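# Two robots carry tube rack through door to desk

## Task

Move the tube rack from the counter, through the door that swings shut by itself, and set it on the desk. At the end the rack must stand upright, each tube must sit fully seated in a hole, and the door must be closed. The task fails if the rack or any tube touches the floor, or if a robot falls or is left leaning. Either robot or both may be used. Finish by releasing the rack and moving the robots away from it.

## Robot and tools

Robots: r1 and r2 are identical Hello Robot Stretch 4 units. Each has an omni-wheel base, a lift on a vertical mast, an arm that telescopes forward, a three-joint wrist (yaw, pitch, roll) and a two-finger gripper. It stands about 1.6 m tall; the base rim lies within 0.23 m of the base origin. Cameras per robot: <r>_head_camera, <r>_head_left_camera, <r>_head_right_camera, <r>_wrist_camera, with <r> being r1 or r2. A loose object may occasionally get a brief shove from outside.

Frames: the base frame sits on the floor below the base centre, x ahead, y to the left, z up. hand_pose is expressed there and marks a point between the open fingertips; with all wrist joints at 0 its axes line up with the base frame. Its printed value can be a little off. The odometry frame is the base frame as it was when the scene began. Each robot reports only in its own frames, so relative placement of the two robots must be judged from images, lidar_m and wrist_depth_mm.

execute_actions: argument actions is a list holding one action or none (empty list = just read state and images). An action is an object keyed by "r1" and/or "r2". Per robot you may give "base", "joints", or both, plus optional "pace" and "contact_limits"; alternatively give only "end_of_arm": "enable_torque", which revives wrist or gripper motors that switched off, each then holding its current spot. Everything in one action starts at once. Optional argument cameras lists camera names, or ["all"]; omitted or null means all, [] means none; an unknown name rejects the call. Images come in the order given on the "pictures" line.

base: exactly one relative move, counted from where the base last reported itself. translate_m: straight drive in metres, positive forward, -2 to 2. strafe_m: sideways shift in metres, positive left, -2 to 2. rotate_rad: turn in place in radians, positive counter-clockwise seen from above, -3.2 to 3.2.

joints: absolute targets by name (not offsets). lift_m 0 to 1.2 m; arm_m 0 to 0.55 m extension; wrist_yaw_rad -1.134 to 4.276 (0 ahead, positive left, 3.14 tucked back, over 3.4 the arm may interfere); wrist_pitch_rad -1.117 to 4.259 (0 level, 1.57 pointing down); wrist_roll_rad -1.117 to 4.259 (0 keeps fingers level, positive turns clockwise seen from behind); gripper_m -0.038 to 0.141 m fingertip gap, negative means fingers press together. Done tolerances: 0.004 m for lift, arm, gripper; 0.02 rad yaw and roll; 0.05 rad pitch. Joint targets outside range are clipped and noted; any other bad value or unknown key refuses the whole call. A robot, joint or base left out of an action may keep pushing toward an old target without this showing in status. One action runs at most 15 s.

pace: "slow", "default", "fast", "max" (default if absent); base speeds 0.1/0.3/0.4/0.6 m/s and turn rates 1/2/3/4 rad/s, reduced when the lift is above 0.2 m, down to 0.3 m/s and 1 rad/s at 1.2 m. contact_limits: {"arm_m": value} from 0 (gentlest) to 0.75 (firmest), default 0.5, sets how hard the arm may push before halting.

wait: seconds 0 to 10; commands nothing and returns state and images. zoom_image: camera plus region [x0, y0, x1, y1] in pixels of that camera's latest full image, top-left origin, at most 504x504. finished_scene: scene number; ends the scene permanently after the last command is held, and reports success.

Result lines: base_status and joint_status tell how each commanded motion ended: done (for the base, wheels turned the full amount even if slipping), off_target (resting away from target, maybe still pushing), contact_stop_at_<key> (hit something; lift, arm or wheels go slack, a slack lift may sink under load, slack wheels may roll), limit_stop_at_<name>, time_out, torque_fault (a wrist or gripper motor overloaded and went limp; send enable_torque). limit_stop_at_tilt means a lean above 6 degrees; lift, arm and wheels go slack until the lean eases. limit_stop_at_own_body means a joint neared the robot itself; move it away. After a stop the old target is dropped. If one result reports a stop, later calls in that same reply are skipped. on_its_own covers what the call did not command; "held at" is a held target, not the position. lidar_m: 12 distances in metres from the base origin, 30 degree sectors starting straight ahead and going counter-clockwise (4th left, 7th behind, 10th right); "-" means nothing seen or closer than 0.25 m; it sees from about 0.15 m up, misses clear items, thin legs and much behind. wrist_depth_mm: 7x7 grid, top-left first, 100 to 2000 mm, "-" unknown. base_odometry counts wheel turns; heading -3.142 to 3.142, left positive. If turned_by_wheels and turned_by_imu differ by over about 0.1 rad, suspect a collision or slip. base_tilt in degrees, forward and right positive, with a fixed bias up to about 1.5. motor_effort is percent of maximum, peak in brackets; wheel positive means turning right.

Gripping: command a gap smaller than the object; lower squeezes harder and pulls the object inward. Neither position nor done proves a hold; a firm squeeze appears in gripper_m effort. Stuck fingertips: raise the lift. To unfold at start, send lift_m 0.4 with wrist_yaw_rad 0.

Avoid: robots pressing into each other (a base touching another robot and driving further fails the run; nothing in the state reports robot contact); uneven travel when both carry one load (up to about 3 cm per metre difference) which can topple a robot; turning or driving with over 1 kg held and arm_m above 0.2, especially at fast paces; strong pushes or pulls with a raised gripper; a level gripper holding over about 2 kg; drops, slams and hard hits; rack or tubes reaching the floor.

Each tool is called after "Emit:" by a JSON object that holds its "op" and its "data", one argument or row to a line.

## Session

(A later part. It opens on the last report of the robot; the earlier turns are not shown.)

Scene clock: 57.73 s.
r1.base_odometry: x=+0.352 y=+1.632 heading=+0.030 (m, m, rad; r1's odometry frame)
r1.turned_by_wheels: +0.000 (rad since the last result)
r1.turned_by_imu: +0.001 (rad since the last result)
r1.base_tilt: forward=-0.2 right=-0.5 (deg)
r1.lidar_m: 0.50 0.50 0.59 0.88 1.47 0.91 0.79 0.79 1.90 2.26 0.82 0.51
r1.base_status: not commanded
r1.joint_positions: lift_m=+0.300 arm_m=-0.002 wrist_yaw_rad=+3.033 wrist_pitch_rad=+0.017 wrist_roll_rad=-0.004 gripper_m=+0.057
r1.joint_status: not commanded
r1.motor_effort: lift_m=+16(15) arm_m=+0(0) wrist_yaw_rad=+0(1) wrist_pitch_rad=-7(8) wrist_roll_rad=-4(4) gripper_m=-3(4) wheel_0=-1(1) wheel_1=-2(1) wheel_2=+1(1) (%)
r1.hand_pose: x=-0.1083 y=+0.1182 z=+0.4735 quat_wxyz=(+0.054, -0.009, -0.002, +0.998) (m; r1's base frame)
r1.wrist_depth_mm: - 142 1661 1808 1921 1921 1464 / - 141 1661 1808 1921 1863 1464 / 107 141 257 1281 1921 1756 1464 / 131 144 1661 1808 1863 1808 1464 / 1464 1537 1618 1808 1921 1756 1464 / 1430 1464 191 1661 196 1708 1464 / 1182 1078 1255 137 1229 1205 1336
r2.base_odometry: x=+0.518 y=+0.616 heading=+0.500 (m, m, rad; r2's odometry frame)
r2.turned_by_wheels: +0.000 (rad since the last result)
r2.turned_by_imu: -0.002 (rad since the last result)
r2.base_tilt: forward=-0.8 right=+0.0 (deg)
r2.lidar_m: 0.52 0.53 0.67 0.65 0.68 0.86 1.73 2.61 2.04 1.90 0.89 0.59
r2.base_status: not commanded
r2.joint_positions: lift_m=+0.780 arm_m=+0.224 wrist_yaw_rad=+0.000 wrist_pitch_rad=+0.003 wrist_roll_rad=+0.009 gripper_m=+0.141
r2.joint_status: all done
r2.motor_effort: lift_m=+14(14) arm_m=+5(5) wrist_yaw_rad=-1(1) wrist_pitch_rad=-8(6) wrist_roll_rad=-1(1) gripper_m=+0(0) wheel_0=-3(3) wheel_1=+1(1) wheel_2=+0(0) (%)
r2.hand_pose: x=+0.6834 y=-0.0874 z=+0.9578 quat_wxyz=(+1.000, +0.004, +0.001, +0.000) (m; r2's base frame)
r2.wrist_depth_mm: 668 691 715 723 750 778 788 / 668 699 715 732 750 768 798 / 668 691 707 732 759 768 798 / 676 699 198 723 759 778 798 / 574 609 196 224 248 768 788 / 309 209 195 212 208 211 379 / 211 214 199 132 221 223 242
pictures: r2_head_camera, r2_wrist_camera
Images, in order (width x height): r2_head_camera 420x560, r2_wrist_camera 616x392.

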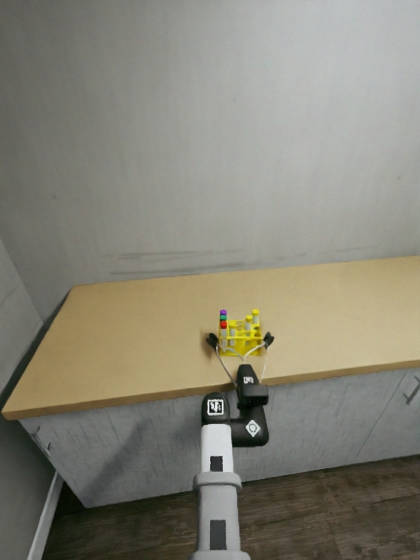

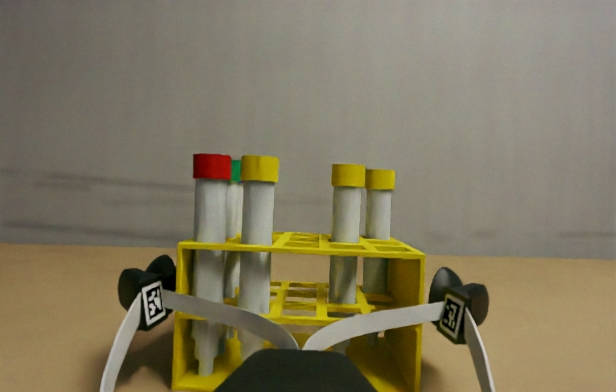

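Emit:
{"op": "execute_actions", "data": {
  "actions": [
    {"r2":{"joints":{"gripper_m":0.04},"pace":"slow"}}
  ],
  "cameras": []
}}

Emit:
{"op": "execute_actions", "data": {
  "actions": [
    {"r2":{"joints":{"lift_m":0.84},"pace":"slow"}}
  ],
  "cameras": ["r2_wrist_camera","r2_head_camera"]
}}

Scene clock: 64.80 s.
r1.base_odometry: x=+0.352 y=+1.632 heading=+0.030 (m, m, rad; r1's odometry frame)
r1.turned_by_wheels: +0.000 (rad since the last result)
r1.turned_by_imu: +0.001 (rad since the last result)
r1.base_tilt: forward=-0.2 right=-0.6 (deg)
r1.lidar_m: 0.49 0.49 0.61 0.88 1.49 0.91 0.79 0.79 1.88 2.25 0.80 0.50
r1.base_status: not commanded
r1.joint_positions: lift_m=+0.300 arm_m=-0.002 wrist_yaw_rad=+3.033 wrist_pitch_rad=+0.017 wrist_roll_rad=-0.004 gripper_m=+0.057
r1.joint_status: not commanded
r1.motor_effort: lift_m=+15(15) arm_m=+0(0) wrist_yaw_rad=+0(1) wrist_pitch_rad=-6(7) wrist_roll_rad=-4(4) gripper_m=-3(3) wheel_0=-1(1) wheel_1=-2(1) wheel_2=+1(0) (%)
r1.hand_pose: x=-0.1083 y=+0.1182 z=+0.4735 quat_wxyz=(+0.054, -0.009, -0.002, +0.998) (m; r1's base frame)
r1.wrist_depth_mm: - 142 1661 1808 1921 1921 1499 / - 141 1661 1808 1921 1921 1464 / 107 141 257 1308 1863 1708 1464 / 131 144 1661 1756 1808 1808 1464 / 1464 1537 1661 1808 1921 1756 1464 / 1464 1499 191 1756 195 1661 1430 / 1160 1078 1281 137 1255 1229 1308
r2.base_odometry: x=+0.518 y=+0.616 heading=+0.500 (m, m, rad; r2's odometry frame)
r2.turned_by_wheels: +0.000 (rad since the last result)
r2.turned_by_imu: -0.002 (rad since the last result)
r2.base_tilt: forward=-0.8 right=+0.0 (deg)
r2.lidar_m: 0.52 0.53 0.67 0.66 0.67 0.82 1.72 2.60 2.04 1.89 0.88 0.58
r2.base_status: not commanded
r2.joint_positions: lift_m=+0.780 arm_m=+0.224 wrist_yaw_rad=+0.000 wrist_pitch_rad=+0.003 wrist_roll_rad=+0.009 gripper_m=+0.041
r2.joint_status: all done
r2.motor_effort: lift_m=+14(14) arm_m=+6(5) wrist_yaw_rad=-1(0) wrist_pitch_rad=-8(8) wrist_roll_rad=-1(1) gripper_m=-29(28) wheel_0=-3(3) wheel_1=+1(1) wheel_2=+0(0) (%)
r2.hand_pose: x=+0.6834 y=-0.0874 z=+0.9578 quat_wxyz=(+1.000, +0.004, +0.001, +0.000) (m; r2's base frame)
r2.wrist_depth_mm: 668 691 707 732 750 768 798 / 676 691 715 732 750 778 798 / 668 691 707 732 750 778 798 / 668 691 173 723 750 778 798 / 574 609 172 237 200 768 788 / 309 169 173 209 200 179 377 / 198 204 173 166 165 208 211
pictures: none
No camera images: the call's "cameras" was empty. Leave "cameras" out to get every camera's image.

Scene clock: 66.17 s.
r1.base_odometry: x=+0.352 y=+1.632 heading=+0.030 (m, m, rad; r1's odometry frame)
r1.turned_by_wheels: +0.000 (rad since the last result)
r1.turned_by_imu: +0.000 (rad since the last result)
r1.base_tilt: forward=-0.3 right=-0.5 (deg)
r1.lidar_m: 0.48 0.50 0.59 0.88 1.48 0.92 0.78 0.80 1.86 2.25 0.82 0.51
r1.base_status: not commanded
r1.joint_positions: lift_m=+0.300 arm_m=-0.002 wrist_yaw_rad=+3.033 wrist_pitch_rad=+0.017 wrist_roll_rad=-0.004 gripper_m=+0.057
r1.joint_status: not commanded
r1.motor_effort: lift_m=+16(16) arm_m=+0(0) wrist_yaw_rad=+0(1) wrist_pitch_rad=-8(7) wrist_roll_rad=-3(3) gripper_m=-2(5) wheel_0=-1(1) wheel_1=-2(1) wheel_2=+0(0) (%)
r1.hand_pose: x=-0.1083 y=+0.1182 z=+0.4735 quat_wxyz=(+0.054, -0.009, -0.002, +0.998) (m; r1's base frame)
r1.wrist_depth_mm: - 142 1661 1756 1983 1863 1464 / - 141 1708 1756 1921 1921 1499 / 107 141 257 1281 1808 1708 1499 / 131 144 1708 1756 1808 1808 1464 / 1464 1537 1661 1756 1921 1756 1464 / 1430 1537 191 1756 195 1708 1430 / 1160 1078 1308 137 1255 1205 1308
r2.base_odometry: x=+0.518 y=+0.616 heading=+0.500 (m, m, rad; r2's odometry frame)
r2.turned_by_wheels: +0.000 (rad since the last result)
r2.turned_by_imu: +0.000 (rad since the last result)
r2.base_tilt: forward=-0.8 right=+0.0 (deg)
r2.lidar_m: 0.50 0.52 0.68 0.65 0.66 0.84 1.75 2.61 2.04 1.88 0.88 0.57
r2.base_status: not commanded
r2.joint_positions: lift_m=+0.840 arm_m=+0.224 wrist_yaw_rad=+0.000 wrist_pitch_rad=+0.003 wrist_roll_rad=+0.009 gripper_m=+0.041
r2.joint_status: all done
r2.motor_effort: lift_m=+23(24) arm_m=+5(6) wrist_yaw_rad=+0(0) wrist_pitch_rad=-10(12) wrist_roll_rad=+0(1) gripper_m=-30(28) wheel_0=-3(3) wheel_1=+1(1) wheel_2=+0(0) (%)
r2.hand_pose: x=+0.6834 y=-0.0874 z=+1.0168 quat_wxyz=(+1.000, +0.004, +0.002, +0.000) (m; r2's base frame)
r2.wrist_depth_mm: 676 691 707 732 741 768 798 / 683 699 707 732 741 778 798 / 668 691 707 732 750 778 798 / 676 691 173 732 750 778 798 / 676 691 173 236 200 768 798 / 488 169 173 209 200 179 597 / 312 322 173 165 165 327 353
pictures: r2_head_camera, r2_wrist_camera
Images, in order (width x height): r2_head_camera 420x560, r2_wrist_camera 616x392.

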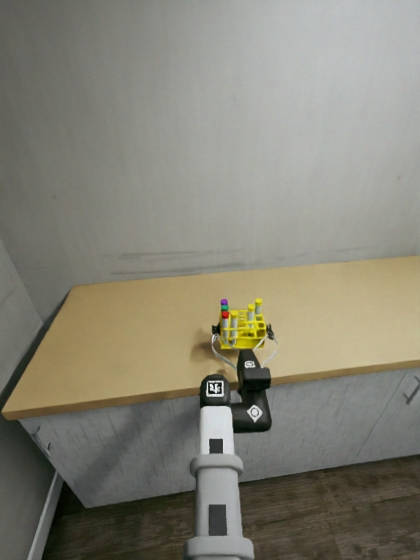

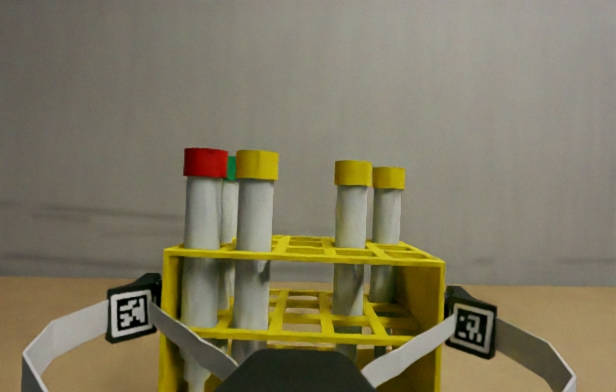

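Emit:
{"op": "execute_actions", "data": {
  "actions": [
    {"r2":{"joints":{"arm_m":0.03,"lift_m":0.88},"pace":"slow"},"r1":{"base":{"strafe_m":0.16}}}
  ],
  "cameras": []
}}

Emit:
{"op": "execute_actions", "data": {
  "actions": [
    {"r2":{"base":{"translate_m":-0.15},"pace":"slow"},"r1":{"base":{"translate_m":0.5},"pace":"slow"}}
  ],
  "cameras": ["r1_head_left_camera","r1_head_camera","r2_head_right_camera"]
}}

Scene clock: 75.03 s.
r1.base_odometry: x=+0.347 y=+1.791 heading=+0.031 (m, m, rad; r1's odometry frame)
r1.turned_by_wheels: +0.000 (rad since the last result)
r1.turned_by_imu: +0.002 (rad since the last result)
r1.base_tilt: forward=-0.1 right=-0.5 (deg)
r1.lidar_m: 0.45 0.46 0.55 0.83 1.32 0.98 0.83 0.81 1.92 2.41 0.74 0.53
r1.base_status: done
r1.joint_positions: lift_m=+0.300 arm_m=-0.002 wrist_yaw_rad=+3.033 wrist_pitch_rad=+0.017 wrist_roll_rad=-0.004 gripper_m=+0.057
r1.joint_status: not commanded
r1.motor_effort: lift_m=+16(16) arm_m=+0(0) wrist_yaw_rad=+0(1) wrist_pitch_rad=-6(7) wrist_roll_rad=-4(3) gripper_m=-4(4) wheel_0=+1(8) wheel_1=+0(8) wheel_2=+0(1) (%)
r1.hand_pose: x=-0.1083 y=+0.1182 z=+0.4735 quat_wxyz=(+0.054, -0.009, -0.002, +0.998) (m; r1's base frame)
r1.wrist_depth_mm: - 142 1708 1863 - 1661 1366 / - 141 1708 1808 - 1708 1308 / 107 141 257 1366 1863 1618 1336 / 131 144 1708 1863 1921 1708 1336 / 1499 1618 1708 1863 1863 1661 1281 / 1397 1576 192 1808 196 1576 1308 / 1118 1118 1255 137 1229 1255 1229
r2.base_odometry: x=+0.518 y=+0.616 heading=+0.500 (m, m, rad; r2's odometry frame)
r2.turned_by_wheels: +0.000 (rad since the last result)
r2.turned_by_imu: -0.002 (rad since the last result)
r2.base_tilt: forward=-0.7 right=-0.1 (deg)
r2.lidar_m: 0.41 0.52 0.66 0.66 0.67 0.86 1.73 2.62 2.04 1.90 0.87 0.50
r2.base_status: not commanded
r2.joint_positions: lift_m=+0.880 arm_m=+0.031 wrist_yaw_rad=+0.000 wrist_pitch_rad=+0.003 wrist_roll_rad=+0.009 gripper_m=+0.041
r2.joint_status: all done
r2.motor_effort: lift_m=+23(26) arm_m=-6(5) wrist_yaw_rad=+0(1) wrist_pitch_rad=-11(10) wrist_roll_rad=-1(0) gripper_m=-29(26) wheel_0=-3(3) wheel_1=+1(1) wheel_2=+0(0) (%)
r2.hand_pose: x=+0.4904 y=-0.0874 z=+1.0568 quat_wxyz=(+1.000, +0.004, +0.002, +0.000) (m; r2's base frame)
r2.wrist_depth_mm: 854 866 904 917 946 976 1008 / 854 878 891 931 960 976 1008 / 854 866 891 931 946 976 1008 / 854 891 173 917 946 976 1025 / 854 866 173 244 200 976 1008 / 609 169 173 209 200 179 741 / 394 404 173 166 165 413 449
pictures: none
No camera images: the call's "cameras" was empty. Leave "cameras" out to get every camera's image.

Scene clock: 81.30 s.
r1.base_odometry: x=+0.845 y=+1.807 heading=+0.032 (m, m, rad; r1's odometry frame)
r1.turned_by_wheels: +0.001 (rad since the last result)
r1.turned_by_imu: +0.425 (rad since the last result)
r1.base_tilt: forward=-0.3 right=-0.5 (deg)
r1.lidar_m: - 0.25 0.26 0.47 1.43 1.25 1.23 2.29 2.55 0.50 0.36 0.25
r1.base_status: done
r1.joint_positions: lift_m=+0.300 arm_m=-0.002 wrist_yaw_rad=+3.040 wrist_pitch_rad=+0.017 wrist_roll_rad=-0.004 gripper_m=+0.057
r1.joint_status: not commanded
r1.on_its_own: wrist_yaw_rad is at rest, and its effort (-22) is outside its rest range (-13 to +13)
r1.motor_effort: lift_m=+18(18) arm_m=+1(1) wrist_yaw_rad=-22(72) wrist_pitch_rad=-8(10) wrist_roll_rad=-4(5) gripper_m=-6(3) wheel_0=+21(26) wheel_1=+19(23) wheel_2=-26(29) (%)
r1.hand_pose: x=-0.1093 y=+0.1161 z=+0.4733 quat_wxyz=(+0.051, -0.009, -0.002, +0.999) (m; r1's base frame)
r1.wrist_depth_mm: - 142 - - - - 1983 / - 134 - - - - 1983 / 107 141 238 - - - 1921 / 128 141 1756 - - - 1863 / - - - - - - 1921 / 1661 1808 192 1921 195 1808 1756 / 1160 1118 1255 138 1255 1205 1205
r2.base_odometry: x=+0.387 y=+0.544 heading=+0.500 (m, m, rad; r2's odometry frame)
r2.turned_by_wheels: +0.000 (rad since the last result)
r2.turned_by_imu: -0.002 (rad since the last result)
r2.base_tilt: forward=-0.8 right=+0.0 (deg)
r2.lidar_m: 0.42 0.65 0.70 0.63 0.63 0.83 1.76 2.42 1.73 1.79 1.13 0.52
r2.base_status: done
r2.joint_positions: lift_m=+0.880 arm_m=+0.031 wrist_yaw_rad=+0.000 wrist_pitch_rad=+0.003 wrist_roll_rad=+0.009 gripper_m=+0.041
r2.joint_status: not commanded
r2.motor_effort: lift_m=+23(23) arm_m=-6(5) wrist_yaw_rad=-1(1) wrist_pitch_rad=-9(13) wrist_roll_rad=+0(0) gripper_m=-30(27) wheel_0=-2(4) wheel_1=-2(4) wheel_2=+2(5) (%)
r2.hand_pose: x=+0.4903 y=-0.0874 z=+1.0568 quat_wxyz=(+1.000, +0.004, +0.002, +0.000) (m; r2's base frame)
r2.wrist_depth_mm: 991 1008 1060 1078 1098 1138 1182 / 976 1025 1042 1078 1098 1138 1182 / 991 1008 1042 1098 1098 1138 1182 / 991 1008 173 1060 1098 1138 1160 / 991 1025 173 236 200 1118 1160 / 609 168 173 209 200 179 759 / 413 421 174 165 165 462 480
pictures: r1_head_camera, r1_head_left_camera, r2_head_right_camera
Images, in order (width x height): r1_head_camera 420x560, r1_head_left_camera 420x672, r2_head_right_camera 420x672.

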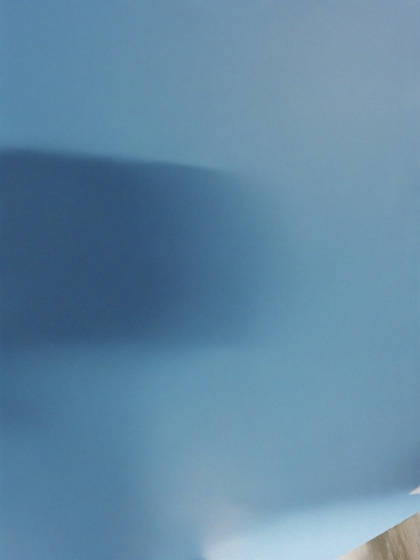

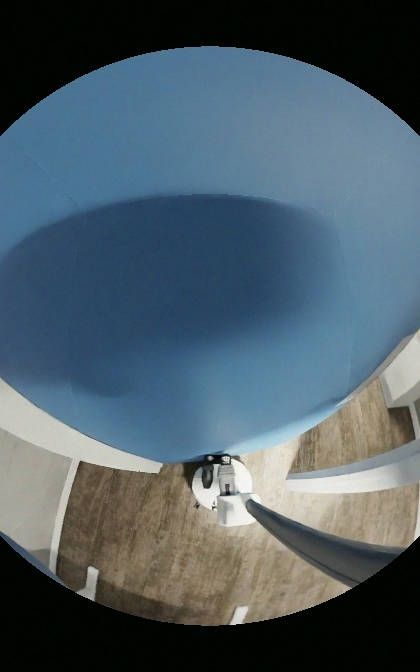

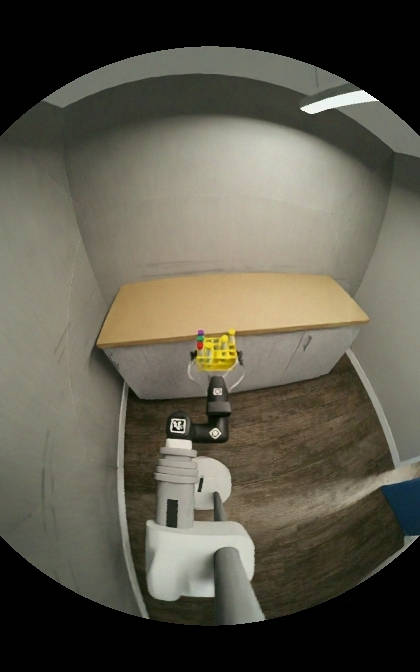

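Emit:
{"op": "execute_actions", "data": {
  "actions": [
    {"r1":{"base":{"translate_m":-0.25},"pace":"slow"}}
  ],
  "cameras": []
}}

Emit:
{"op": "execute_actions", "data": {
  "actions": [
    {"r1":{"base":{"rotate_rad":1.12},"pace":"slow"}}
  ],
  "cameras": ["r1_head_left_camera","r1_head_right_camera"]
}}

Scene clock: 92.67 s.
r1.base_odometry: x=+0.596 y=+1.799 heading=+0.031 (m, m, rad; r1's odometry frame)
r1.turned_by_wheels: +0.000 (rad since the last result)
r1.turned_by_imu: +0.003 (rad since the last result)
r1.base_tilt: forward=-0.1 right=-0.5 (deg)
r1.lidar_m: 0.27 0.33 0.54 1.29 1.23 1.01 0.99 2.03 2.46 0.51 0.36 0.29
r1.base_status: done
r1.joint_positions: lift_m=+0.300 arm_m=-0.002 wrist_yaw_rad=+3.033 wrist_pitch_rad=+0.017 wrist_roll_rad=-0.004 gripper_m=+0.057
r1.joint_status: not commanded
r1.motor_effort: lift_m=+19(18) arm_m=+1(1) wrist_yaw_rad=-1(22) wrist_pitch_rad=-8(7) wrist_roll_rad=-4(5) gripper_m=-3(3) wheel_0=-3(19) wheel_1=-3(19) wheel_2=+2(27) (%)
r1.hand_pose: x=-0.1085 y=+0.1181 z=+0.4733 quat_wxyz=(+0.054, -0.009, -0.002, +0.998) (m; r1's base frame)
r1.wrist_depth_mm: - 142 1983 1921 1863 1808 1756 / - 141 1921 1863 1863 1863 1756 / 107 141 256 1921 1808 1756 1708 / 131 143 1464 1863 1808 1756 1708 / - - 1921 1863 1808 1756 1708 / 1708 1756 191 1863 196 1808 1537 / 1182 1118 1229 137 1229 1229 1229
r2.base_odometry: x=+0.387 y=+0.544 heading=+0.500 (m, m, rad; r2's odometry frame)
r2.turned_by_wheels: +0.000 (rad since the last result)
r2.turned_by_imu: -0.003 (rad since the last result)
r2.base_tilt: forward=-0.7 right=+0.0 (deg)
r2.lidar_m: 0.41 0.68 0.70 0.63 0.66 0.82 1.78 2.45 2.11 1.92 1.12 0.53
r2.base_status: not commanded
r2.joint_positions: lift_m=+0.880 arm_m=+0.031 wrist_yaw_rad=+0.000 wrist_pitch_rad=+0.003 wrist_roll_rad=+0.009 gripper_m=+0.041
r2.joint_status: not commanded
r2.motor_effort: lift_m=+24(23) arm_m=-5(5) wrist_yaw_rad=-1(0) wrist_pitch_rad=-11(10) wrist_roll_rad=-1(0) gripper_m=-27(31) wheel_0=-2(2) wheel_1=-2(2) wheel_2=+2(2) (%)
r2.hand_pose: x=+0.4903 y=-0.0874 z=+1.0568 quat_wxyz=(+1.000, +0.004, +0.002, +0.000) (m; r2's base frame)
r2.wrist_depth_mm: 991 1025 1042 1078 1118 1138 1182 / 991 1025 1042 1060 1098 1118 1160 / 976 1008 1042 1078 1118 1160 1160 / 991 1025 173 1060 1078 1138 1160 / 976 1008 173 243 200 1138 1182 / 615 169 173 209 200 179 750 / 410 421 173 165 165 462 480
pictures: none
No camera images: the call's "cameras" was empty. Leave "cameras" out to get every camera's image.

Scene clock: 95.07 s.
r1.base_odometry: x=+0.596 y=+1.799 heading=+1.151 (m, m, rad; r1's odometry frame)
r1.turned_by_wheels: +1.119 (rad since the last result)
r1.turned_by_imu: +1.096 (rad since the last result)
r1.base_tilt: forward=-0.2 right=-0.5 (deg)
r1.lidar_m: 0.57 1.31 1.16 1.00 1.00 2.12 2.43 0.51 0.33 0.29 0.28 0.35
r1.base_status: done
r1.joint_positions: lift_m=+0.300 arm_m=-0.002 wrist_yaw_rad=+3.033 wrist_pitch_rad=+0.017 wrist_roll_rad=-0.004 gripper_m=+0.057
r1.joint_status: not commanded
r1.motor_effort: lift_m=+18(18) arm_m=+0(1) wrist_yaw_rad=-1(1) wrist_pitch_rad=-5(6) wrist_roll_rad=-4(4) gripper_m=-4(3) wheel_0=-4(5) wheel_1=-3(6) wheel_2=+0(5) (%)
r1.hand_pose: x=-0.1084 y=+0.1181 z=+0.4733 quat_wxyz=(+0.054, -0.009, -0.002, +0.998) (m; r1's base frame)
r1.wrist_depth_mm: - 142 - - - - 1708 / - 141 - - - - 1756 / 107 141 255 - - - 1708 / 131 144 - - - - 1756 / 820 - - - - - 1708 / 831 1618 191 1983 196 1921 1661 / 820 1098 1281 137 1255 1229 1336
r2.base_odometry: x=+0.387 y=+0.544 heading=+0.500 (m, m, rad; r2's odometry frame)
r2.turned_by_wheels: +0.000 (rad since the last result)
r2.turned_by_imu: -0.001 (rad since the last result)
r2.base_tilt: forward=-0.8 right=+0.0 (deg)
r2.lidar_m: 0.39 0.68 0.70 0.62 0.63 0.82 1.77 2.45 2.12 1.92 1.10 0.47
r2.base_status: not commanded
r2.joint_positions: lift_m=+0.880 arm_m=+0.031 wrist_yaw_rad=+0.000 wrist_pitch_rad=+0.003 wrist_roll_rad=+0.009 gripper_m=+0.041
r2.joint_status: not commanded
r2.motor_effort: lift_m=+23(23) arm_m=-5(5) wrist_yaw_rad=-2(2) wrist_pitch_rad=-9(9) wrist_roll_rad=-2(1) gripper_m=-33(29) wheel_0=-2(2) wheel_1=-2(2) wheel_2=+2(2) (%)
r2.hand_pose: x=+0.4903 y=-0.0874 z=+1.0568 quat_wxyz=(+1.000, +0.004, +0.002, +0.000) (m; r2's base frame)
r2.wrist_depth_mm: 991 1025 1042 1078 1118 1118 1160 / 1008 1025 1042 1078 1098 1138 1182 / 976 1025 1042 1060 1118 1138 1182 / 976 1025 173 1078 1098 1138 1182 / 991 1008 173 244 200 1138 1160 / 615 168 173 209 200 179 750 / 410 421 174 165 165 462 477
pictures: r1_head_left_camera, r1_head_right_camera
Images, in order (width x height): r1_head_left_camera 420x672, r1_head_right_camera 420x672.

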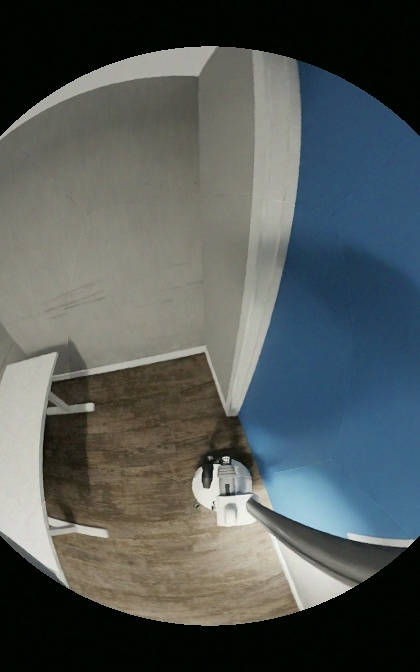

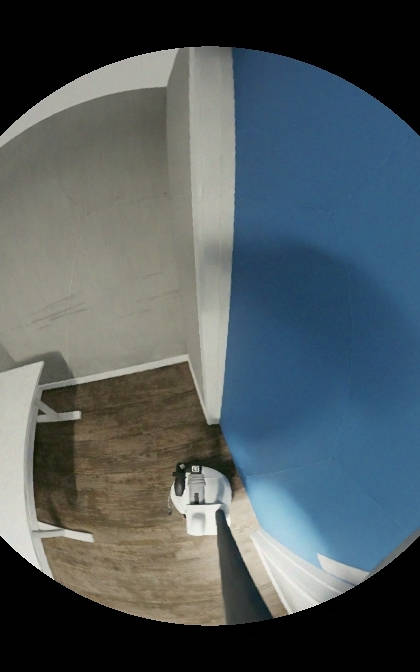

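Emit:
{"op": "execute_actions", "data": {
  "actions": [
    {"r1":{"base":{"translate_m":0.06},"pace":"slow"}}
  ],
  "cameras": []
}}

Emit:
{"op": "execute_actions", "data": {
  "actions": [
    {"r1":{"base":{"strafe_m":-0.45},"pace":"slow"}}
  ],
  "cameras": ["r1_head_left_camera","r1_head_right_camera","r2_head_right_camera"]
}}

Scene clock: 117.43 s.
r1.base_odometry: x=+0.620 y=+1.854 heading=+1.151 (m, m, rad; r1's odometry frame)
r1.turned_by_wheels: +0.000 (rad since the last result)
r1.turned_by_imu: +0.001 (rad since the last result)
r1.base_tilt: forward=-0.2 right=-0.5 (deg)
r1.lidar_m: 0.52 1.25 1.20 1.02 1.01 2.11 2.50 0.56 0.33 0.26 0.28 0.32
r1.base_status: done
r1.joint_positions: lift_m=+0.300 arm_m=-0.002 wrist_yaw_rad=+3.033 wrist_pitch_rad=+0.017 wrist_roll_rad=-0.004 gripper_m=+0.057
r1.joint_status: not commanded
r1.motor_effort: lift_m=+18(18) arm_m=+1(1) wrist_yaw_rad=-1(1) wrist_pitch_rad=-6(6) wrist_roll_rad=-4(4) gripper_m=-4(3) wheel_0=+3(5) wheel_1=+2(4) wheel_2=-3(5) (%)
r1.hand_pose: x=-0.1084 y=+0.1181 z=+0.4733 quat_wxyz=(+0.054, -0.009, -0.002, +0.998) (m; r1's base frame)
r1.wrist_depth_mm: - 142 - - - - 1756 / - 141 - - - - 1756 / 107 141 256 - - - 1756 / 131 143 - - - - 1756 / 788 - - - - - 1756 / 788 1618 192 1921 196 1983 1661 / 788 1098 1281 137 1229 1255 1308
r2.base_odometry: x=+0.387 y=+0.544 heading=+0.500 (m, m, rad; r2's odometry frame)
r2.turned_by_wheels: +0.000 (rad since the last result)
r2.turned_by_imu: -0.002 (rad since the last result)
r2.base_tilt: forward=-0.8 right=+0.0 (deg)
r2.lidar_m: 0.42 0.69 0.71 0.62 0.65 0.81 1.80 2.45 2.10 1.91 1.11 0.49
r2.base_status: not commanded
r2.joint_positions: lift_m=+0.880 arm_m=+0.031 wrist_yaw_rad=+0.000 wrist_pitch_rad=+0.003 wrist_roll_rad=+0.009 gripper_m=+0.041
r2.joint_status: not commanded
r2.motor_effort: lift_m=+24(23) arm_m=-5(5) wrist_yaw_rad=-1(1) wrist_pitch_rad=-11(11) wrist_roll_rad=-2(1) gripper_m=-28(31) wheel_0=-2(2) wheel_1=-2(2) wheel_2=+2(2) (%)
r2.hand_pose: x=+0.4903 y=-0.0874 z=+1.0568 quat_wxyz=(+1.000, +0.004, +0.002, +0.000) (m; r2's base frame)
r2.wrist_depth_mm: 991 1025 1042 1078 1098 1138 1182 / 991 1025 1060 1078 1118 1138 1182 / 991 1025 1042 1078 1118 1138 1182 / 991 1025 173 1060 1098 1138 1160 / 976 1008 173 244 200 1138 1182 / 615 169 173 209 200 179 750 / 410 424 173 165 165 462 480
pictures: none
No camera images: the call's "cameras" was empty. Leave "cameras" out to get every camera's image.

Scene clock: 120.07 s.
r1.base_odometry: x=+0.696 y=+1.810 heading=+1.200 (m, m, rad; r1's odometry frame)
r1.turned_by_wheels: +0.049 (rad since the last result)
r1.turned_by_imu: +0.058 (rad since the last result)
r1.base_tilt: forward=-0.2 right=-0.5 (deg)
r1.lidar_m: 0.49 1.28 1.23 1.09 1.10 2.28 2.45 0.37 0.25 - 0.25 0.25
r1.base_status: strafe_m contact_stop (by the wheels' count: -0.087 of -0.450)
r1.joint_positions: lift_m=+0.300 arm_m=-0.002 wrist_yaw_rad=+3.033 wrist_pitch_rad=+0.017 wrist_roll_rad=-0.004 gripper_m=+0.057
r1.joint_status: not commanded
r1.on_its_own: the wheels are slack since a contact_stop
r1.motor_effort: lift_m=+18(19) arm_m=+1(1) wrist_yaw_rad=+0(0) wrist_pitch_rad=-8(8) wrist_roll_rad=-4(5) gripper_m=-6(5) wheel_0=+0(34) wheel_1=+0(22) wheel_2=+0(3) (%)
r1.hand_pose: x=-0.1084 y=+0.1182 z=+0.4733 quat_wxyz=(+0.054, -0.009, -0.002, +0.998) (m; r1's base frame)
r1.wrist_depth_mm: - 142 - - - - 1921 / - 141 - - - - 1983 / 106 141 257 - - - 1863 / 131 144 - - - - 1921 / 549 1025 - - - - 1863 / 544 1042 191 1921 195 1983 1708 / 544 750 1281 137 1229 1255 1336
r2.base_odometry: x=+0.387 y=+0.544 heading=+0.500 (m, m, rad; r2's odometry frame)
r2.turned_by_wheels: +0.000 (rad since the last result)
r2.turned_by_imu: -0.001 (rad since the last result)
r2.base_tilt: forward=-0.8 right=+0.0 (deg)
r2.lidar_m: 0.43 0.67 0.70 0.63 0.65 0.83 1.78 2.46 2.10 1.89 1.11 0.50
r2.base_status: not commanded
r2.joint_positions: lift_m=+0.880 arm_m=+0.031 wrist_yaw_rad=+0.000 wrist_pitch_rad=+0.003 wrist_roll_rad=+0.009 gripper_m=+0.041
r2.joint_status: not commanded
r2.motor_effort: lift_m=+23(23) arm_m=-5(5) wrist_yaw_rad=+0(1) wrist_pitch_rad=-12(10) wrist_roll_rad=-1(1) gripper_m=-31(30) wheel_0=-2(2) wheel_1=-2(2) wheel_2=+2(2) (%)
r2.hand_pose: x=+0.4903 y=-0.0874 z=+1.0568 quat_wxyz=(+1.000, +0.004, +0.002, +0.000) (m; r2's base frame)
r2.wrist_depth_mm: 991 1008 1060 1078 1098 1138 1160 / 991 1025 1042 1078 1098 1160 1182 / 976 1008 1025 1098 1098 1138 1182 / 991 1008 173 1078 1098 1138 1160 / 991 1008 173 244 200 1138 1160 / 609 169 173 209 200 179 750 / 410 424 173 165 165 462 480
pictures: r1_head_left_camera, r1_head_right_camera, r2_head_right_camera
Images, in order (width x height): r1_head_left_camera 420x672, r1_head_right_camera 420x672, r2_head_right_camera 420x672.

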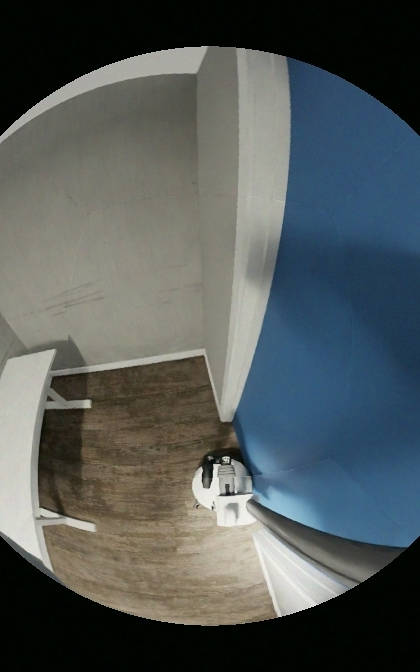

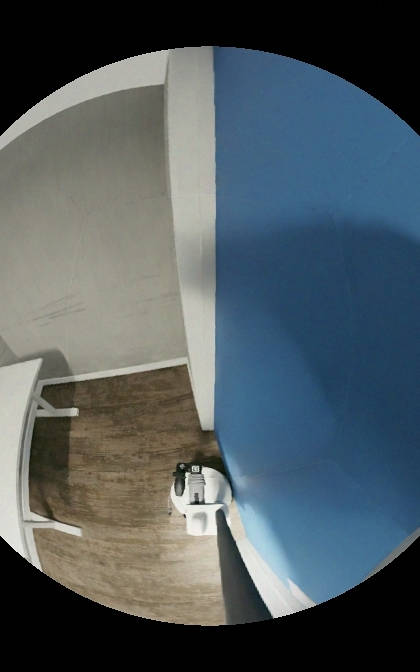

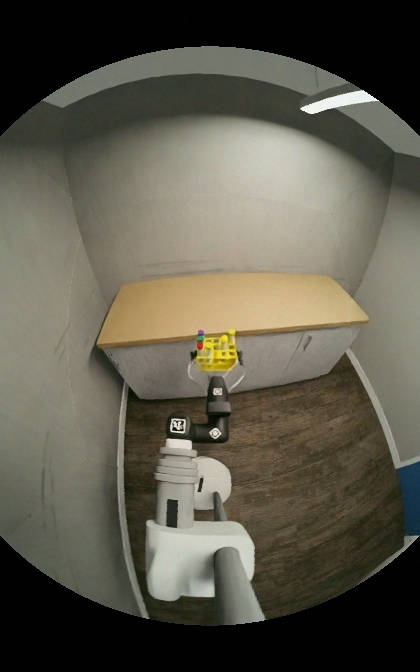

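Emit:
{"op": "execute_actions", "data": {
  "actions": [
    {"r1":{"base":{"translate_m":0.12},"pace":"slow"}}
  ],
  "cameras": []
}}

Emit:
{"op": "execute_actions", "data": {
  "actions": [
    {"r1":{"base":{"strafe_m":-0.4},"pace":"slow"}}
  ],
  "cameras": ["r1_head_left_camera","r1_head_right_camera","r2_head_right_camera"]
}}

Scene clock: 126.50 s.
r1.base_odometry: x=+0.717 y=+1.911 heading=+1.199 (m, m, rad; r1's odometry frame)
r1.turned_by_wheels: -0.001 (rad since the last result)
r1.turned_by_imu: +0.001 (rad since the last result)
r1.base_tilt: forward=-0.2 right=-0.5 (deg)
r1.lidar_m: 0.42 1.19 1.24 1.10 1.11 2.30 2.56 0.38 0.25 - 0.25 0.25
r1.base_status: translate_m contact_stop (by the wheels' count: +0.102 of +0.120)
r1.joint_positions: lift_m=+0.300 arm_m=-0.002 wrist_yaw_rad=+3.033 wrist_pitch_rad=+0.017 wrist_roll_rad=-0.004 gripper_m=+0.057
r1.joint_status: not commanded
r1.on_its_own: the wheels are slack since a contact_stop
r1.motor_effort: lift_m=+18(18) arm_m=+0(0) wrist_yaw_rad=-1(0) wrist_pitch_rad=-7(6) wrist_roll_rad=-5(5) gripper_m=-3(5) wheel_0=+0(35) wheel_1=+0(17) wheel_2=+0(24) (%)
r1.hand_pose: x=-0.1084 y=+0.1182 z=+0.4733 quat_wxyz=(+0.054, -0.009, -0.002, +0.998) (m; r1's base frame)
r1.wrist_depth_mm: - 142 - - - - 1983 / - 141 - - - - 1921 / 107 141 256 - - - 1921 / 131 143 - - - - 1921 / 621 1008 - - - - 1863 / 621 1008 192 1863 196 1983 1756 / 621 699 1255 137 1229 1229 1308
r2.base_odometry: x=+0.387 y=+0.544 heading=+0.500 (m, m, rad; r2's odometry frame)
r2.turned_by_wheels: +0.000 (rad since the last result)
r2.turned_by_imu: -0.002 (rad since the last result)
r2.base_tilt: forward=-0.7 right=-0.1 (deg)
r2.lidar_m: 0.40 0.67 0.71 0.62 0.64 0.83 1.77 2.46 2.10 1.92 1.11 0.50
r2.base_status: not commanded
r2.joint_positions: lift_m=+0.880 arm_m=+0.031 wrist_yaw_rad=+0.000 wrist_pitch_rad=+0.003 wrist_roll_rad=+0.009 gripper_m=+0.041
r2.joint_status: not commanded
r2.motor_effort: lift_m=+23(23) arm_m=-5(5) wrist_yaw_rad=+0(1) wrist_pitch_rad=-10(10) wrist_roll_rad=-1(0) gripper_m=-30(28) wheel_0=-2(2) wheel_1=-2(2) wheel_2=+2(2) (%)
r2.hand_pose: x=+0.4903 y=-0.0874 z=+1.0568 quat_wxyz=(+1.000, +0.004, +0.002, +0.000) (m; r2's base frame)
r2.wrist_depth_mm: 976 1025 1042 1078 1098 1138 1182 / 991 1008 1042 1078 1138 1160 1160 / 991 1025 1025 1060 1098 1160 1160 / 991 1008 173 1078 1078 1138 1160 / 991 1008 173 244 200 1138 1182 / 615 169 173 209 200 179 750 / 413 421 173 165 166 459 480
pictures: none
No camera images: the call's "cameras" was empty. Leave "cameras" out to get every camera's image.

not run: a stop came earlier in this reply.

Emit:
{"op": "execute_actions", "data": {
  "actions": [
    {"r1":{"base":{"strafe_m":0.1}}}
  ],
  "cameras": []
}}

Emit:
{"op": "execute_actions", "data": {
  "actions": [
    {"r1":{"base":{"translate_m":-0.08}}}
  ],
  "cameras": []
}}

Emit:
{"op": "execute_actions", "data": {
  "actions": [
    {"r1":{"base":{"rotate_rad":1.55}}}
  ],
  "cameras": ["r1_head_left_camera","r1_head_right_camera"]
}}

Scene clock: 133.93 s.
r1.base_odometry: x=+0.623 y=+1.948 heading=+1.199 (m, m, rad; r1's odometry frame)
r1.turned_by_wheels: +0.000 (rad since the last result)
r1.turned_by_imu: +0.001 (rad since the last result)
r1.base_tilt: forward=-0.2 right=-0.5 (deg)
r1.lidar_m: 0.48 1.17 1.12 0.99 1.00 2.15 2.59 0.56 0.34 0.28 0.30 0.35
r1.base_status: done
r1.joint_positions: lift_m=+0.300 arm_m=-0.002 wrist_yaw_rad=+3.033 wrist_pitch_rad=+0.017 wrist_roll_rad=-0.004 gripper_m=+0.057
r1.joint_status: not commanded
r1.motor_effort: lift_m=+19(18) arm_m=+1(1) wrist_yaw_rad=+0(0) wrist_pitch_rad=-6(7) wrist_roll_rad=-4(4) gripper_m=-5(3) wheel_0=+0(9) wheel_1=+0(9) wheel_2=+0(0) (%)
r1.hand_pose: x=-0.1084 y=+0.1182 z=+0.4733 quat_wxyz=(+0.054, -0.009, -0.002, +0.998) (m; r1's base frame)
r1.wrist_depth_mm: - 142 - - - - 1863 / - 141 - - - - 1808 / 107 140 256 - - - 1756 / 131 144 - - - - 1808 / 691 1499 - - - - 1808 / 691 1464 191 1921 195 1921 1708 / 691 1078 1255 137 1255 1229 1308
r2.base_odometry: x=+0.387 y=+0.544 heading=+0.500 (m, m, rad; r2's odometry frame)
r2.turned_by_wheels: +0.000 (rad since the last result)
r2.turned_by_imu: -0.002 (rad since the last result)
r2.base_tilt: forward=-0.8 right=+0.0 (deg)
r2.lidar_m: 0.41 0.68 0.71 0.63 0.66 0.81 1.76 2.45 2.09 1.91 1.11 0.52
r2.base_status: not commanded
r2.joint_positions: lift_m=+0.880 arm_m=+0.031 wrist_yaw_rad=+0.000 wrist_pitch_rad=+0.003 wrist_roll_rad=+0.009 gripper_m=+0.041
r2.joint_status: not commanded
r2.motor_effort: lift_m=+23(23) arm_m=-5(4) wrist_yaw_rad=+0(1) wrist_pitch_rad=-12(10) wrist_roll_rad=-2(1) gripper_m=-28(26) wheel_0=-2(2) wheel_1=-2(3) wheel_2=+2(2) (%)
r2.hand_pose: x=+0.4903 y=-0.0874 z=+1.0568 quat_wxyz=(+1.000, +0.004, +0.002, +0.000) (m; r2's base frame)
r2.wrist_depth_mm: 976 1008 1042 1078 1098 1138 1182 / 991 1008 1060 1078 1098 1160 1182 / 991 1008 1025 1060 1098 1138 1182 / 991 1025 173 1060 1078 1138 1160 / 991 1008 173 244 200 1138 1182 / 615 169 173 209 200 180 750 / 413 421 173 166 165 462 477
pictures: none
No camera images: the call's "cameras" was empty. Leave "cameras" out to get every camera's image.

Scene clock: 135.33 s.
r1.base_odometry: x=+0.594 y=+1.873 heading=+1.199 (m, m, rad; r1's odometry frame)
r1.turned_by_wheels: +0.000 (rad since the last result)
r1.turned_by_imu: +0.000 (rad since the last result)
r1.base_tilt: forward=-0.2 right=-0.5 (deg)
r1.lidar_m: 0.55 1.23 1.11 0.97 0.99 2.15 2.50 0.58 0.34 0.30 0.30 0.40
r1.base_status: done
r1.joint_positions: lift_m=+0.300 arm_m=-0.002 wrist_yaw_rad=+3.033 wrist_pitch_rad=+0.017 wrist_roll_rad=-0.004 gripper_m=+0.057
r1.joint_status: not commanded
r1.motor_effort: lift_m=+18(19) arm_m=+0(1) wrist_yaw_rad=+0(0) wrist_pitch_rad=-6(6) wrist_roll_rad=-4(5) gripper_m=-4(3) wheel_0=-2(6) wheel_1=-1(6) wheel_2=-1(8) (%)
r1.hand_pose: x=-0.1084 y=+0.1182 z=+0.4733 quat_wxyz=(+0.054, -0.009, -0.002, +0.998) (m; r1's base frame)
r1.wrist_depth_mm: - 142 - - - - 1808 / - 141 - - - - 1756 / 107 141 257 - - - 1808 / 131 143 - - - - 1808 / 759 1618 - - - - 1808 / 759 1464 192 1863 196 1983 1756 / 750 1078 1255 137 1229 1229 1308
r2.base_odometry: x=+0.387 y=+0.544 heading=+0.500 (m, m, rad; r2's odometry frame)
r2.turned_by_wheels: +0.000 (rad since the last result)
r2.turned_by_imu: +0.000 (rad since the last result)
r2.base_tilt: forward=-0.8 right=+0.0 (deg)
r2.lidar_m: 0.41 0.66 0.71 0.64 0.65 0.82 1.79 2.45 2.09 1.91 1.11 0.48
r2.base_status: not commanded
r2.joint_positions: lift_m=+0.880 arm_m=+0.031 wrist_yaw_rad=+0.000 wrist_pitch_rad=+0.003 wrist_roll_rad=+0.009 gripper_m=+0.041
r2.joint_status: not commanded
r2.motor_effort: lift_m=+23(23) arm_m=-5(5) wrist_yaw_rad=-1(1) wrist_pitch_rad=-11(10) wrist_roll_rad=-1(1) gripper_m=-28(28) wheel_0=-2(2) wheel_1=-2(2) wheel_2=+2(2) (%)
r2.hand_pose: x=+0.4903 y=-0.0874 z=+1.0568 quat_wxyz=(+1.000, +0.004, +0.002, +0.000) (m; r2's base frame)
r2.wrist_depth_mm: 991 1008 1042 1078 1098 1138 1160 / 991 1025 1042 1078 1098 1118 1182 / 991 1008 1042 1078 1118 1160 1160 / 976 1025 173 1078 1098 1138 1160 / 976 1025 173 244 200 1138 1182 / 615 169 173 209 200 179 741 / 410 424 173 165 165 462 477
pictures: none
No camera images: the call's "cameras" was empty. Leave "cameras" out to get every camera's image.

Scene clock: 137.37 s.
r1.base_odometry: x=+0.594 y=+1.873 heading=+2.749 (m, m, rad; r1's odometry frame)
r1.turned_by_wheels: +1.550 (rad since the last result)
r1.turned_by_imu: +1.518 (rad since the last result)
r1.base_tilt: forward=-0.2 right=-0.5 (deg)
r1.lidar_m: 0.97 0.99 2.13 2.49 0.58 0.35 0.29 0.32 0.39 0.53 1.25 1.13
r1.base_status: done
r1.joint_positions: lift_m=+0.300 arm_m=-0.002 wrist_yaw_rad=+3.033 wrist_pitch_rad=+0.017 wrist_roll_rad=-0.004 gripper_m=+0.057
r1.joint_status: not commanded
r1.motor_effort: lift_m=+18(18) arm_m=+1(0) wrist_yaw_rad=+0(0) wrist_pitch_rad=-7(7) wrist_roll_rad=-4(4) gripper_m=-5(3) wheel_0=+0(6) wheel_1=+1(7) wheel_2=+1(7) (%)
r1.hand_pose: x=-0.1084 y=+0.1182 z=+0.4733 quat_wxyz=(+0.054, -0.009, -0.002, +0.998) (m; r1's base frame)
r1.wrist_depth_mm: - 142 449 480 517 549 517 / - 141 449 480 517 554 508 / 107 141 256 484 517 554 508 / 131 144 445 480 512 549 504 / 394 418 445 477 508 549 504 / 394 415 191 473 196 544 504 / 392 407 442 137 508 549 496
r2.base_odometry: x=+0.387 y=+0.544 heading=+0.500 (m, m, rad; r2's odometry frame)
r2.turned_by_wheels: +0.000 (rad since the last result)
r2.turned_by_imu: -0.001 (rad since the last result)
r2.base_tilt: forward=-0.8 right=+0.0 (deg)
r2.lidar_m: 0.42 0.67 0.71 0.63 0.65 0.81 1.77 2.43 2.10 1.91 1.11 0.51
r2.base_status: not commanded
r2.joint_positions: lift_m=+0.880 arm_m=+0.031 wrist_yaw_rad=+0.000 wrist_pitch_rad=+0.003 wrist_roll_rad=+0.009 gripper_m=+0.041
r2.joint_status: not commanded
r2.motor_effort: lift_m=+23(23) arm_m=-5(5) wrist_yaw_rad=-1(1) wrist_pitch_rad=-10(10) wrist_roll_rad=-1(0) gripper_m=-28(28) wheel_0=-2(2) wheel_1=-2(2) wheel_2=+2(2) (%)
r2.hand_pose: x=+0.4903 y=-0.0874 z=+1.0568 quat_wxyz=(+1.000, +0.004, +0.002, +0.000) (m; r2's base frame)
r2.wrist_depth_mm: 991 1025 1042 1078 1118 1138 1160 / 991 1025 1060 1078 1098 1138 1182 / 991 1008 1025 1078 1098 1138 1160 / 991 1008 173 1078 1098 1118 1182 / 991 1008 172 244 200 1138 1182 / 615 168 173 210 200 179 741 / 410 421 173 165 165 462 477
pictures: r1_head_left_camera, r1_head_right_camera
Images, in order (width x height): r1_head_left_camera 420x672, r1_head_right_camera 420x672.

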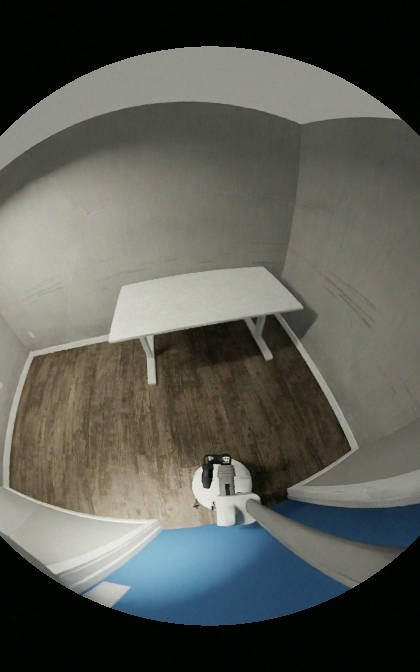

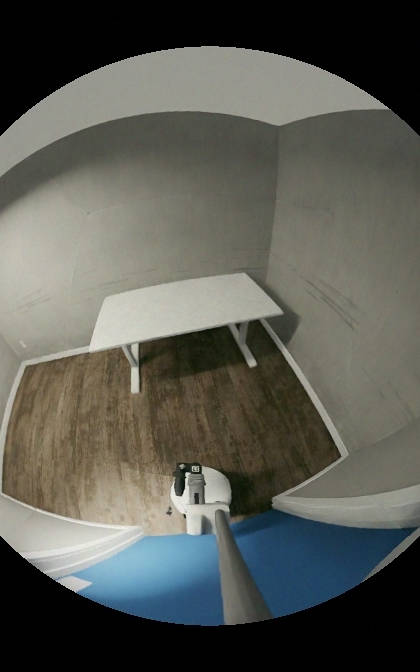

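Emit:
{"op": "execute_actions", "data": {
  "actions": [
    {"r1":{"base":{"strafe_m":0.1}}}
  ],
  "cameras": []
}}

Emit:
{"op": "execute_actions", "data": {
  "actions": [
    {"r1":{"base":{"rotate_rad":-0.25}}}
  ],
  "cameras": []
}}

Emit:
{"op": "execute_actions", "data": {
  "actions": [
    {"r1":{"base":{"translate_m":-0.4}}}
  ],
  "cameras": ["r1_head_left_camera","r1_head_right_camera","r2_head_right_camera"]
}}

Scene clock: 142.87 s.
r1.base_odometry: x=+0.556 y=+1.781 heading=+2.749 (m, m, rad; r1's odometry frame)
r1.turned_by_wheels: +0.000 (rad since the last result)
r1.turned_by_imu: +0.001 (rad since the last result)
r1.base_tilt: forward=-0.2 right=-0.5 (deg)
r1.lidar_m: 0.94 0.94 2.09 2.39 0.51 0.38 0.32 0.34 0.41 0.62 1.33 1.08
r1.base_status: done
r1.joint_positions: lift_m=+0.300 arm_m=-0.002 wrist_yaw_rad=+3.033 wrist_pitch_rad=+0.017 wrist_roll_rad=-0.004 gripper_m=+0.057
r1.joint_status: not commanded
r1.motor_effort: lift_m=+18(18) arm_m=+0(1) wrist_yaw_rad=+0(0) wrist_pitch_rad=-7(7) wrist_roll_rad=-4(3) gripper_m=-4(5) wheel_0=-1(8) wheel_1=-1(9) wheel_2=+1(1) (%)
r1.hand_pose: x=-0.1084 y=+0.1182 z=+0.4733 quat_wxyz=(+0.054, -0.009, -0.002, +0.998) (m; r1's base frame)
r1.wrist_depth_mm: - 142 469 508 539 517 525 / - 141 469 500 539 517 525 / 107 141 257 500 535 512 521 / 131 144 466 500 535 512 517 / 410 436 462 492 530 504 517 / 413 436 191 496 196 500 517 / 413 421 459 137 525 480 512
r2.base_odometry: x=+0.387 y=+0.544 heading=+0.500 (m, m, rad; r2's odometry frame)
r2.turned_by_wheels: +0.000 (rad since the last result)
r2.turned_by_imu: -0.002 (rad since the last result)
r2.base_tilt: forward=-0.7 right=+0.0 (deg)
r2.lidar_m: 0.40 0.67 0.69 0.63 0.66 0.83 1.77 2.44 2.10 1.92 1.15 0.49
r2.base_status: not commanded
r2.joint_positions: lift_m=+0.880 arm_m=+0.031 wrist_yaw_rad=+0.000 wrist_pitch_rad=+0.003 wrist_roll_rad=+0.009 gripper_m=+0.041
r2.joint_status: not commanded
r2.motor_effort: lift_m=+24(23) arm_m=-5(6) wrist_yaw_rad=+0(0) wrist_pitch_rad=-9(9) wrist_roll_rad=-2(0) gripper_m=-29(29) wheel_0=-2(2) wheel_1=-2(2) wheel_2=+2(2) (%)
r2.hand_pose: x=+0.4903 y=-0.0874 z=+1.0568 quat_wxyz=(+1.000, +0.004, +0.002, +0.000) (m; r2's base frame)
r2.wrist_depth_mm: 991 1008 1060 1078 1098 1138 1160 / 991 1008 1042 1078 1098 1138 1182 / 991 1008 1025 1060 1118 1138 1160 / 976 1025 173 1060 1098 1138 1205 / 991 1008 172 244 200 1138 1182 / 609 169 173 209 200 179 750 / 410 421 173 165 165 462 480
pictures: none
No camera images: the call's "cameras" was empty. Leave "cameras" out to get every camera's image.

Scene clock: 143.87 s.
r1.base_odometry: x=+0.556 y=+1.781 heading=+2.499 (m, m, rad; r1's odometry frame)
r1.turned_by_wheels: -0.250 (rad since the last result)
r1.turned_by_imu: -0.244 (rad since the last result)
r1.base_tilt: forward=-0.2 right=-0.5 (deg)
r1.lidar_m: 0.99 0.96 1.02 2.48 0.84 0.46 0.33 0.32 0.35 0.52 1.32 1.30
r1.base_status: done
r1.joint_positions: lift_m=+0.300 arm_m=-0.002 wrist_yaw_rad=+3.033 wrist_pitch_rad=+0.017 wrist_roll_rad=-0.004 gripper_m=+0.057
r1.joint_status: not commanded
r1.motor_effort: lift_m=+18(18) arm_m=+1(0) wrist_yaw_rad=+0(0) wrist_pitch_rad=-6(7) wrist_roll_rad=-4(4) gripper_m=-3(4) wheel_0=+2(7) wheel_1=+2(6) wheel_2=-1(4) (%)
r1.hand_pose: x=-0.1084 y=+0.1182 z=+0.4733 quat_wxyz=(+0.054, -0.009, -0.002, +0.998) (m; r1's base frame)
r1.wrist_depth_mm: - 142 500 574 591 676 809 / - 141 500 574 585 668 820 / 107 141 256 569 580 676 809 / 131 144 500 569 580 661 809 / 404 445 500 569 574 661 809 / 402 445 192 569 196 668 809 / 399 424 496 137 559 668 798
r2.base_odometry: x=+0.387 y=+0.544 heading=+0.500 (m, m, rad; r2's odometry frame)
r2.turned_by_wheels: +0.000 (rad since the last result)
r2.turned_by_imu: +0.000 (rad since the last result)
r2.base_tilt: forward=-0.8 right=+0.0 (deg)
r2.lidar_m: 0.41 0.68 0.70 0.62 0.65 0.83 1.79 2.44 2.11 1.92 1.12 0.49
r2.base_status: not commanded
r2.joint_positions: lift_m=+0.880 arm_m=+0.031 wrist_yaw_rad=+0.000 wrist_pitch_rad=+0.003 wrist_roll_rad=+0.009 gripper_m=+0.041
r2.joint_status: not commanded
r2.motor_effort: lift_m=+23(24) arm_m=-5(5) wrist_yaw_rad=+0(1) wrist_pitch_rad=-11(9) wrist_roll_rad=-2(0) gripper_m=-28(30) wheel_0=-2(2) wheel_1=-2(2) wheel_2=+2(2) (%)
r2.hand_pose: x=+0.4903 y=-0.0874 z=+1.0568 quat_wxyz=(+1.000, +0.004, +0.002, +0.000) (m; r2's base frame)
r2.wrist_depth_mm: 991 1025 1042 1078 1098 1138 1182 / 991 1008 1060 1078 1098 1118 1182 / 991 1008 1042 1078 1098 1138 1160 / 991 1008 173 1060 1098 1138 1182 / 991 1025 173 243 200 1160 1182 / 609 169 173 209 200 179 750 / 410 424 173 165 165 459 480
pictures: none
No camera images: the call's "cameras" was empty. Leave "cameras" out to get every camera's image.

Scene clock: 146.70 s.
r1.base_odometry: x=+0.877 y=+1.543 heading=+2.499 (m, m, rad; r1's odometry frame)
r1.turned_by_wheels: +0.000 (rad since the last result)
r1.turned_by_imu: +0.089 (rad since the last result)
r1.base_tilt: forward=-0.1 right=-0.5 (deg)
r1.lidar_m: 1.28 1.26 2.26 0.29 0.26 0.32 0.25 - 0.25 0.27 0.62 1.61
r1.base_status: done
r1.joint_positions: lift_m=+0.300 arm_m=-0.002 wrist_yaw_rad=+3.033 wrist_pitch_rad=+0.017 wrist_roll_rad=-0.004 gripper_m=+0.057
r1.joint_status: not commanded
r1.motor_effort: lift_m=+19(19) arm_m=+0(0) wrist_yaw_rad=+0(2) wrist_pitch_rad=-6(8) wrist_roll_rad=-4(4) gripper_m=-4(5) wheel_0=-2(12) wheel_1=-12(25) wheel_2=+16(34) (%)
r1.hand_pose: x=-0.1084 y=+0.1182 z=+0.4732 quat_wxyz=(+0.054, -0.009, -0.002, +0.998) (m; r1's base frame)
r1.wrist_depth_mm: - 142 392 469 - 291 239 / - 141 394 466 - 291 238 / 107 140 256 469 - 289 238 / 131 144 392 469 - 289 236 / 297 336 392 469 - 286 236 / 296 334 191 469 196 283 234 / 296 319 389 137 1255 247 231
r2.base_odometry: x=+0.387 y=+0.544 heading=+0.500 (m, m, rad; r2's odometry frame)
r2.turned_by_wheels: +0.000 (rad since the last result)
r2.turned_by_imu: -0.001 (rad since the last result)
r2.base_tilt: forward=-0.8 right=+0.0 (deg)
r2.lidar_m: 0.43 0.69 0.71 0.64 0.63 0.83 1.78 2.46 1.82 1.80 1.11 0.50
r2.base_status: not commanded
r2.joint_positions: lift_m=+0.880 arm_m=+0.031 wrist_yaw_rad=+0.000 wrist_pitch_rad=+0.003 wrist_roll_rad=+0.009 gripper_m=+0.041
r2.joint_status: not commanded
r2.motor_effort: lift_m=+24(24) arm_m=-5(5) wrist_yaw_rad=-1(1) wrist_pitch_rad=-11(11) wrist_roll_rad=-2(3) gripper_m=-30(27) wheel_0=-2(2) wheel_1=-2(2) wheel_2=+2(2) (%)
r2.hand_pose: x=+0.4903 y=-0.0874 z=+1.0568 quat_wxyz=(+1.000, +0.004, +0.002, +0.000) (m; r2's base frame)
r2.wrist_depth_mm: 991 1008 1042 1078 1098 1138 1182 / 991 1008 1042 1078 1098 1138 1182 / 991 1025 1025 1078 1118 1138 1182 / 991 1025 173 1078 1098 1138 1182 / 991 1008 173 243 200 1160 1182 / 615 169 173 209 200 179 750 / 410 421 173 166 165 462 480
pictures: r1_head_left_camera, r1_head_right_camera, r2_head_right_camera
Images, in order (width x height): r1_head_left_camera 420x672, r1_head_right_camera 420x672, r2_head_right_camera 420x672.

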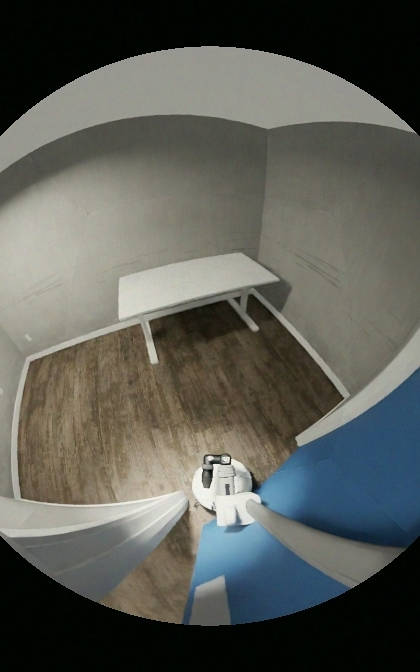

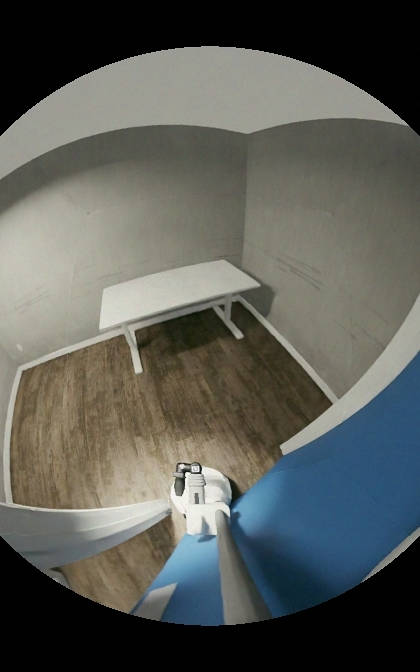

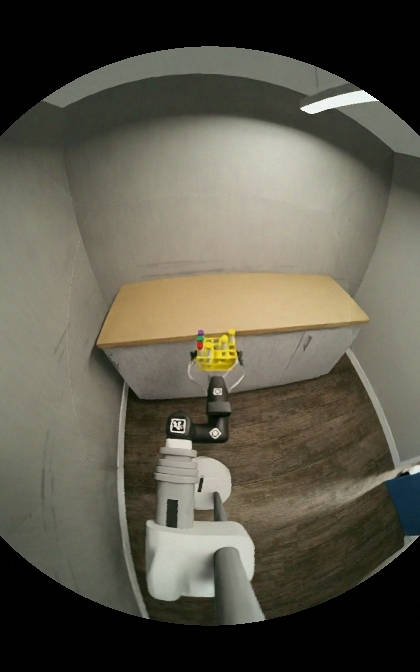

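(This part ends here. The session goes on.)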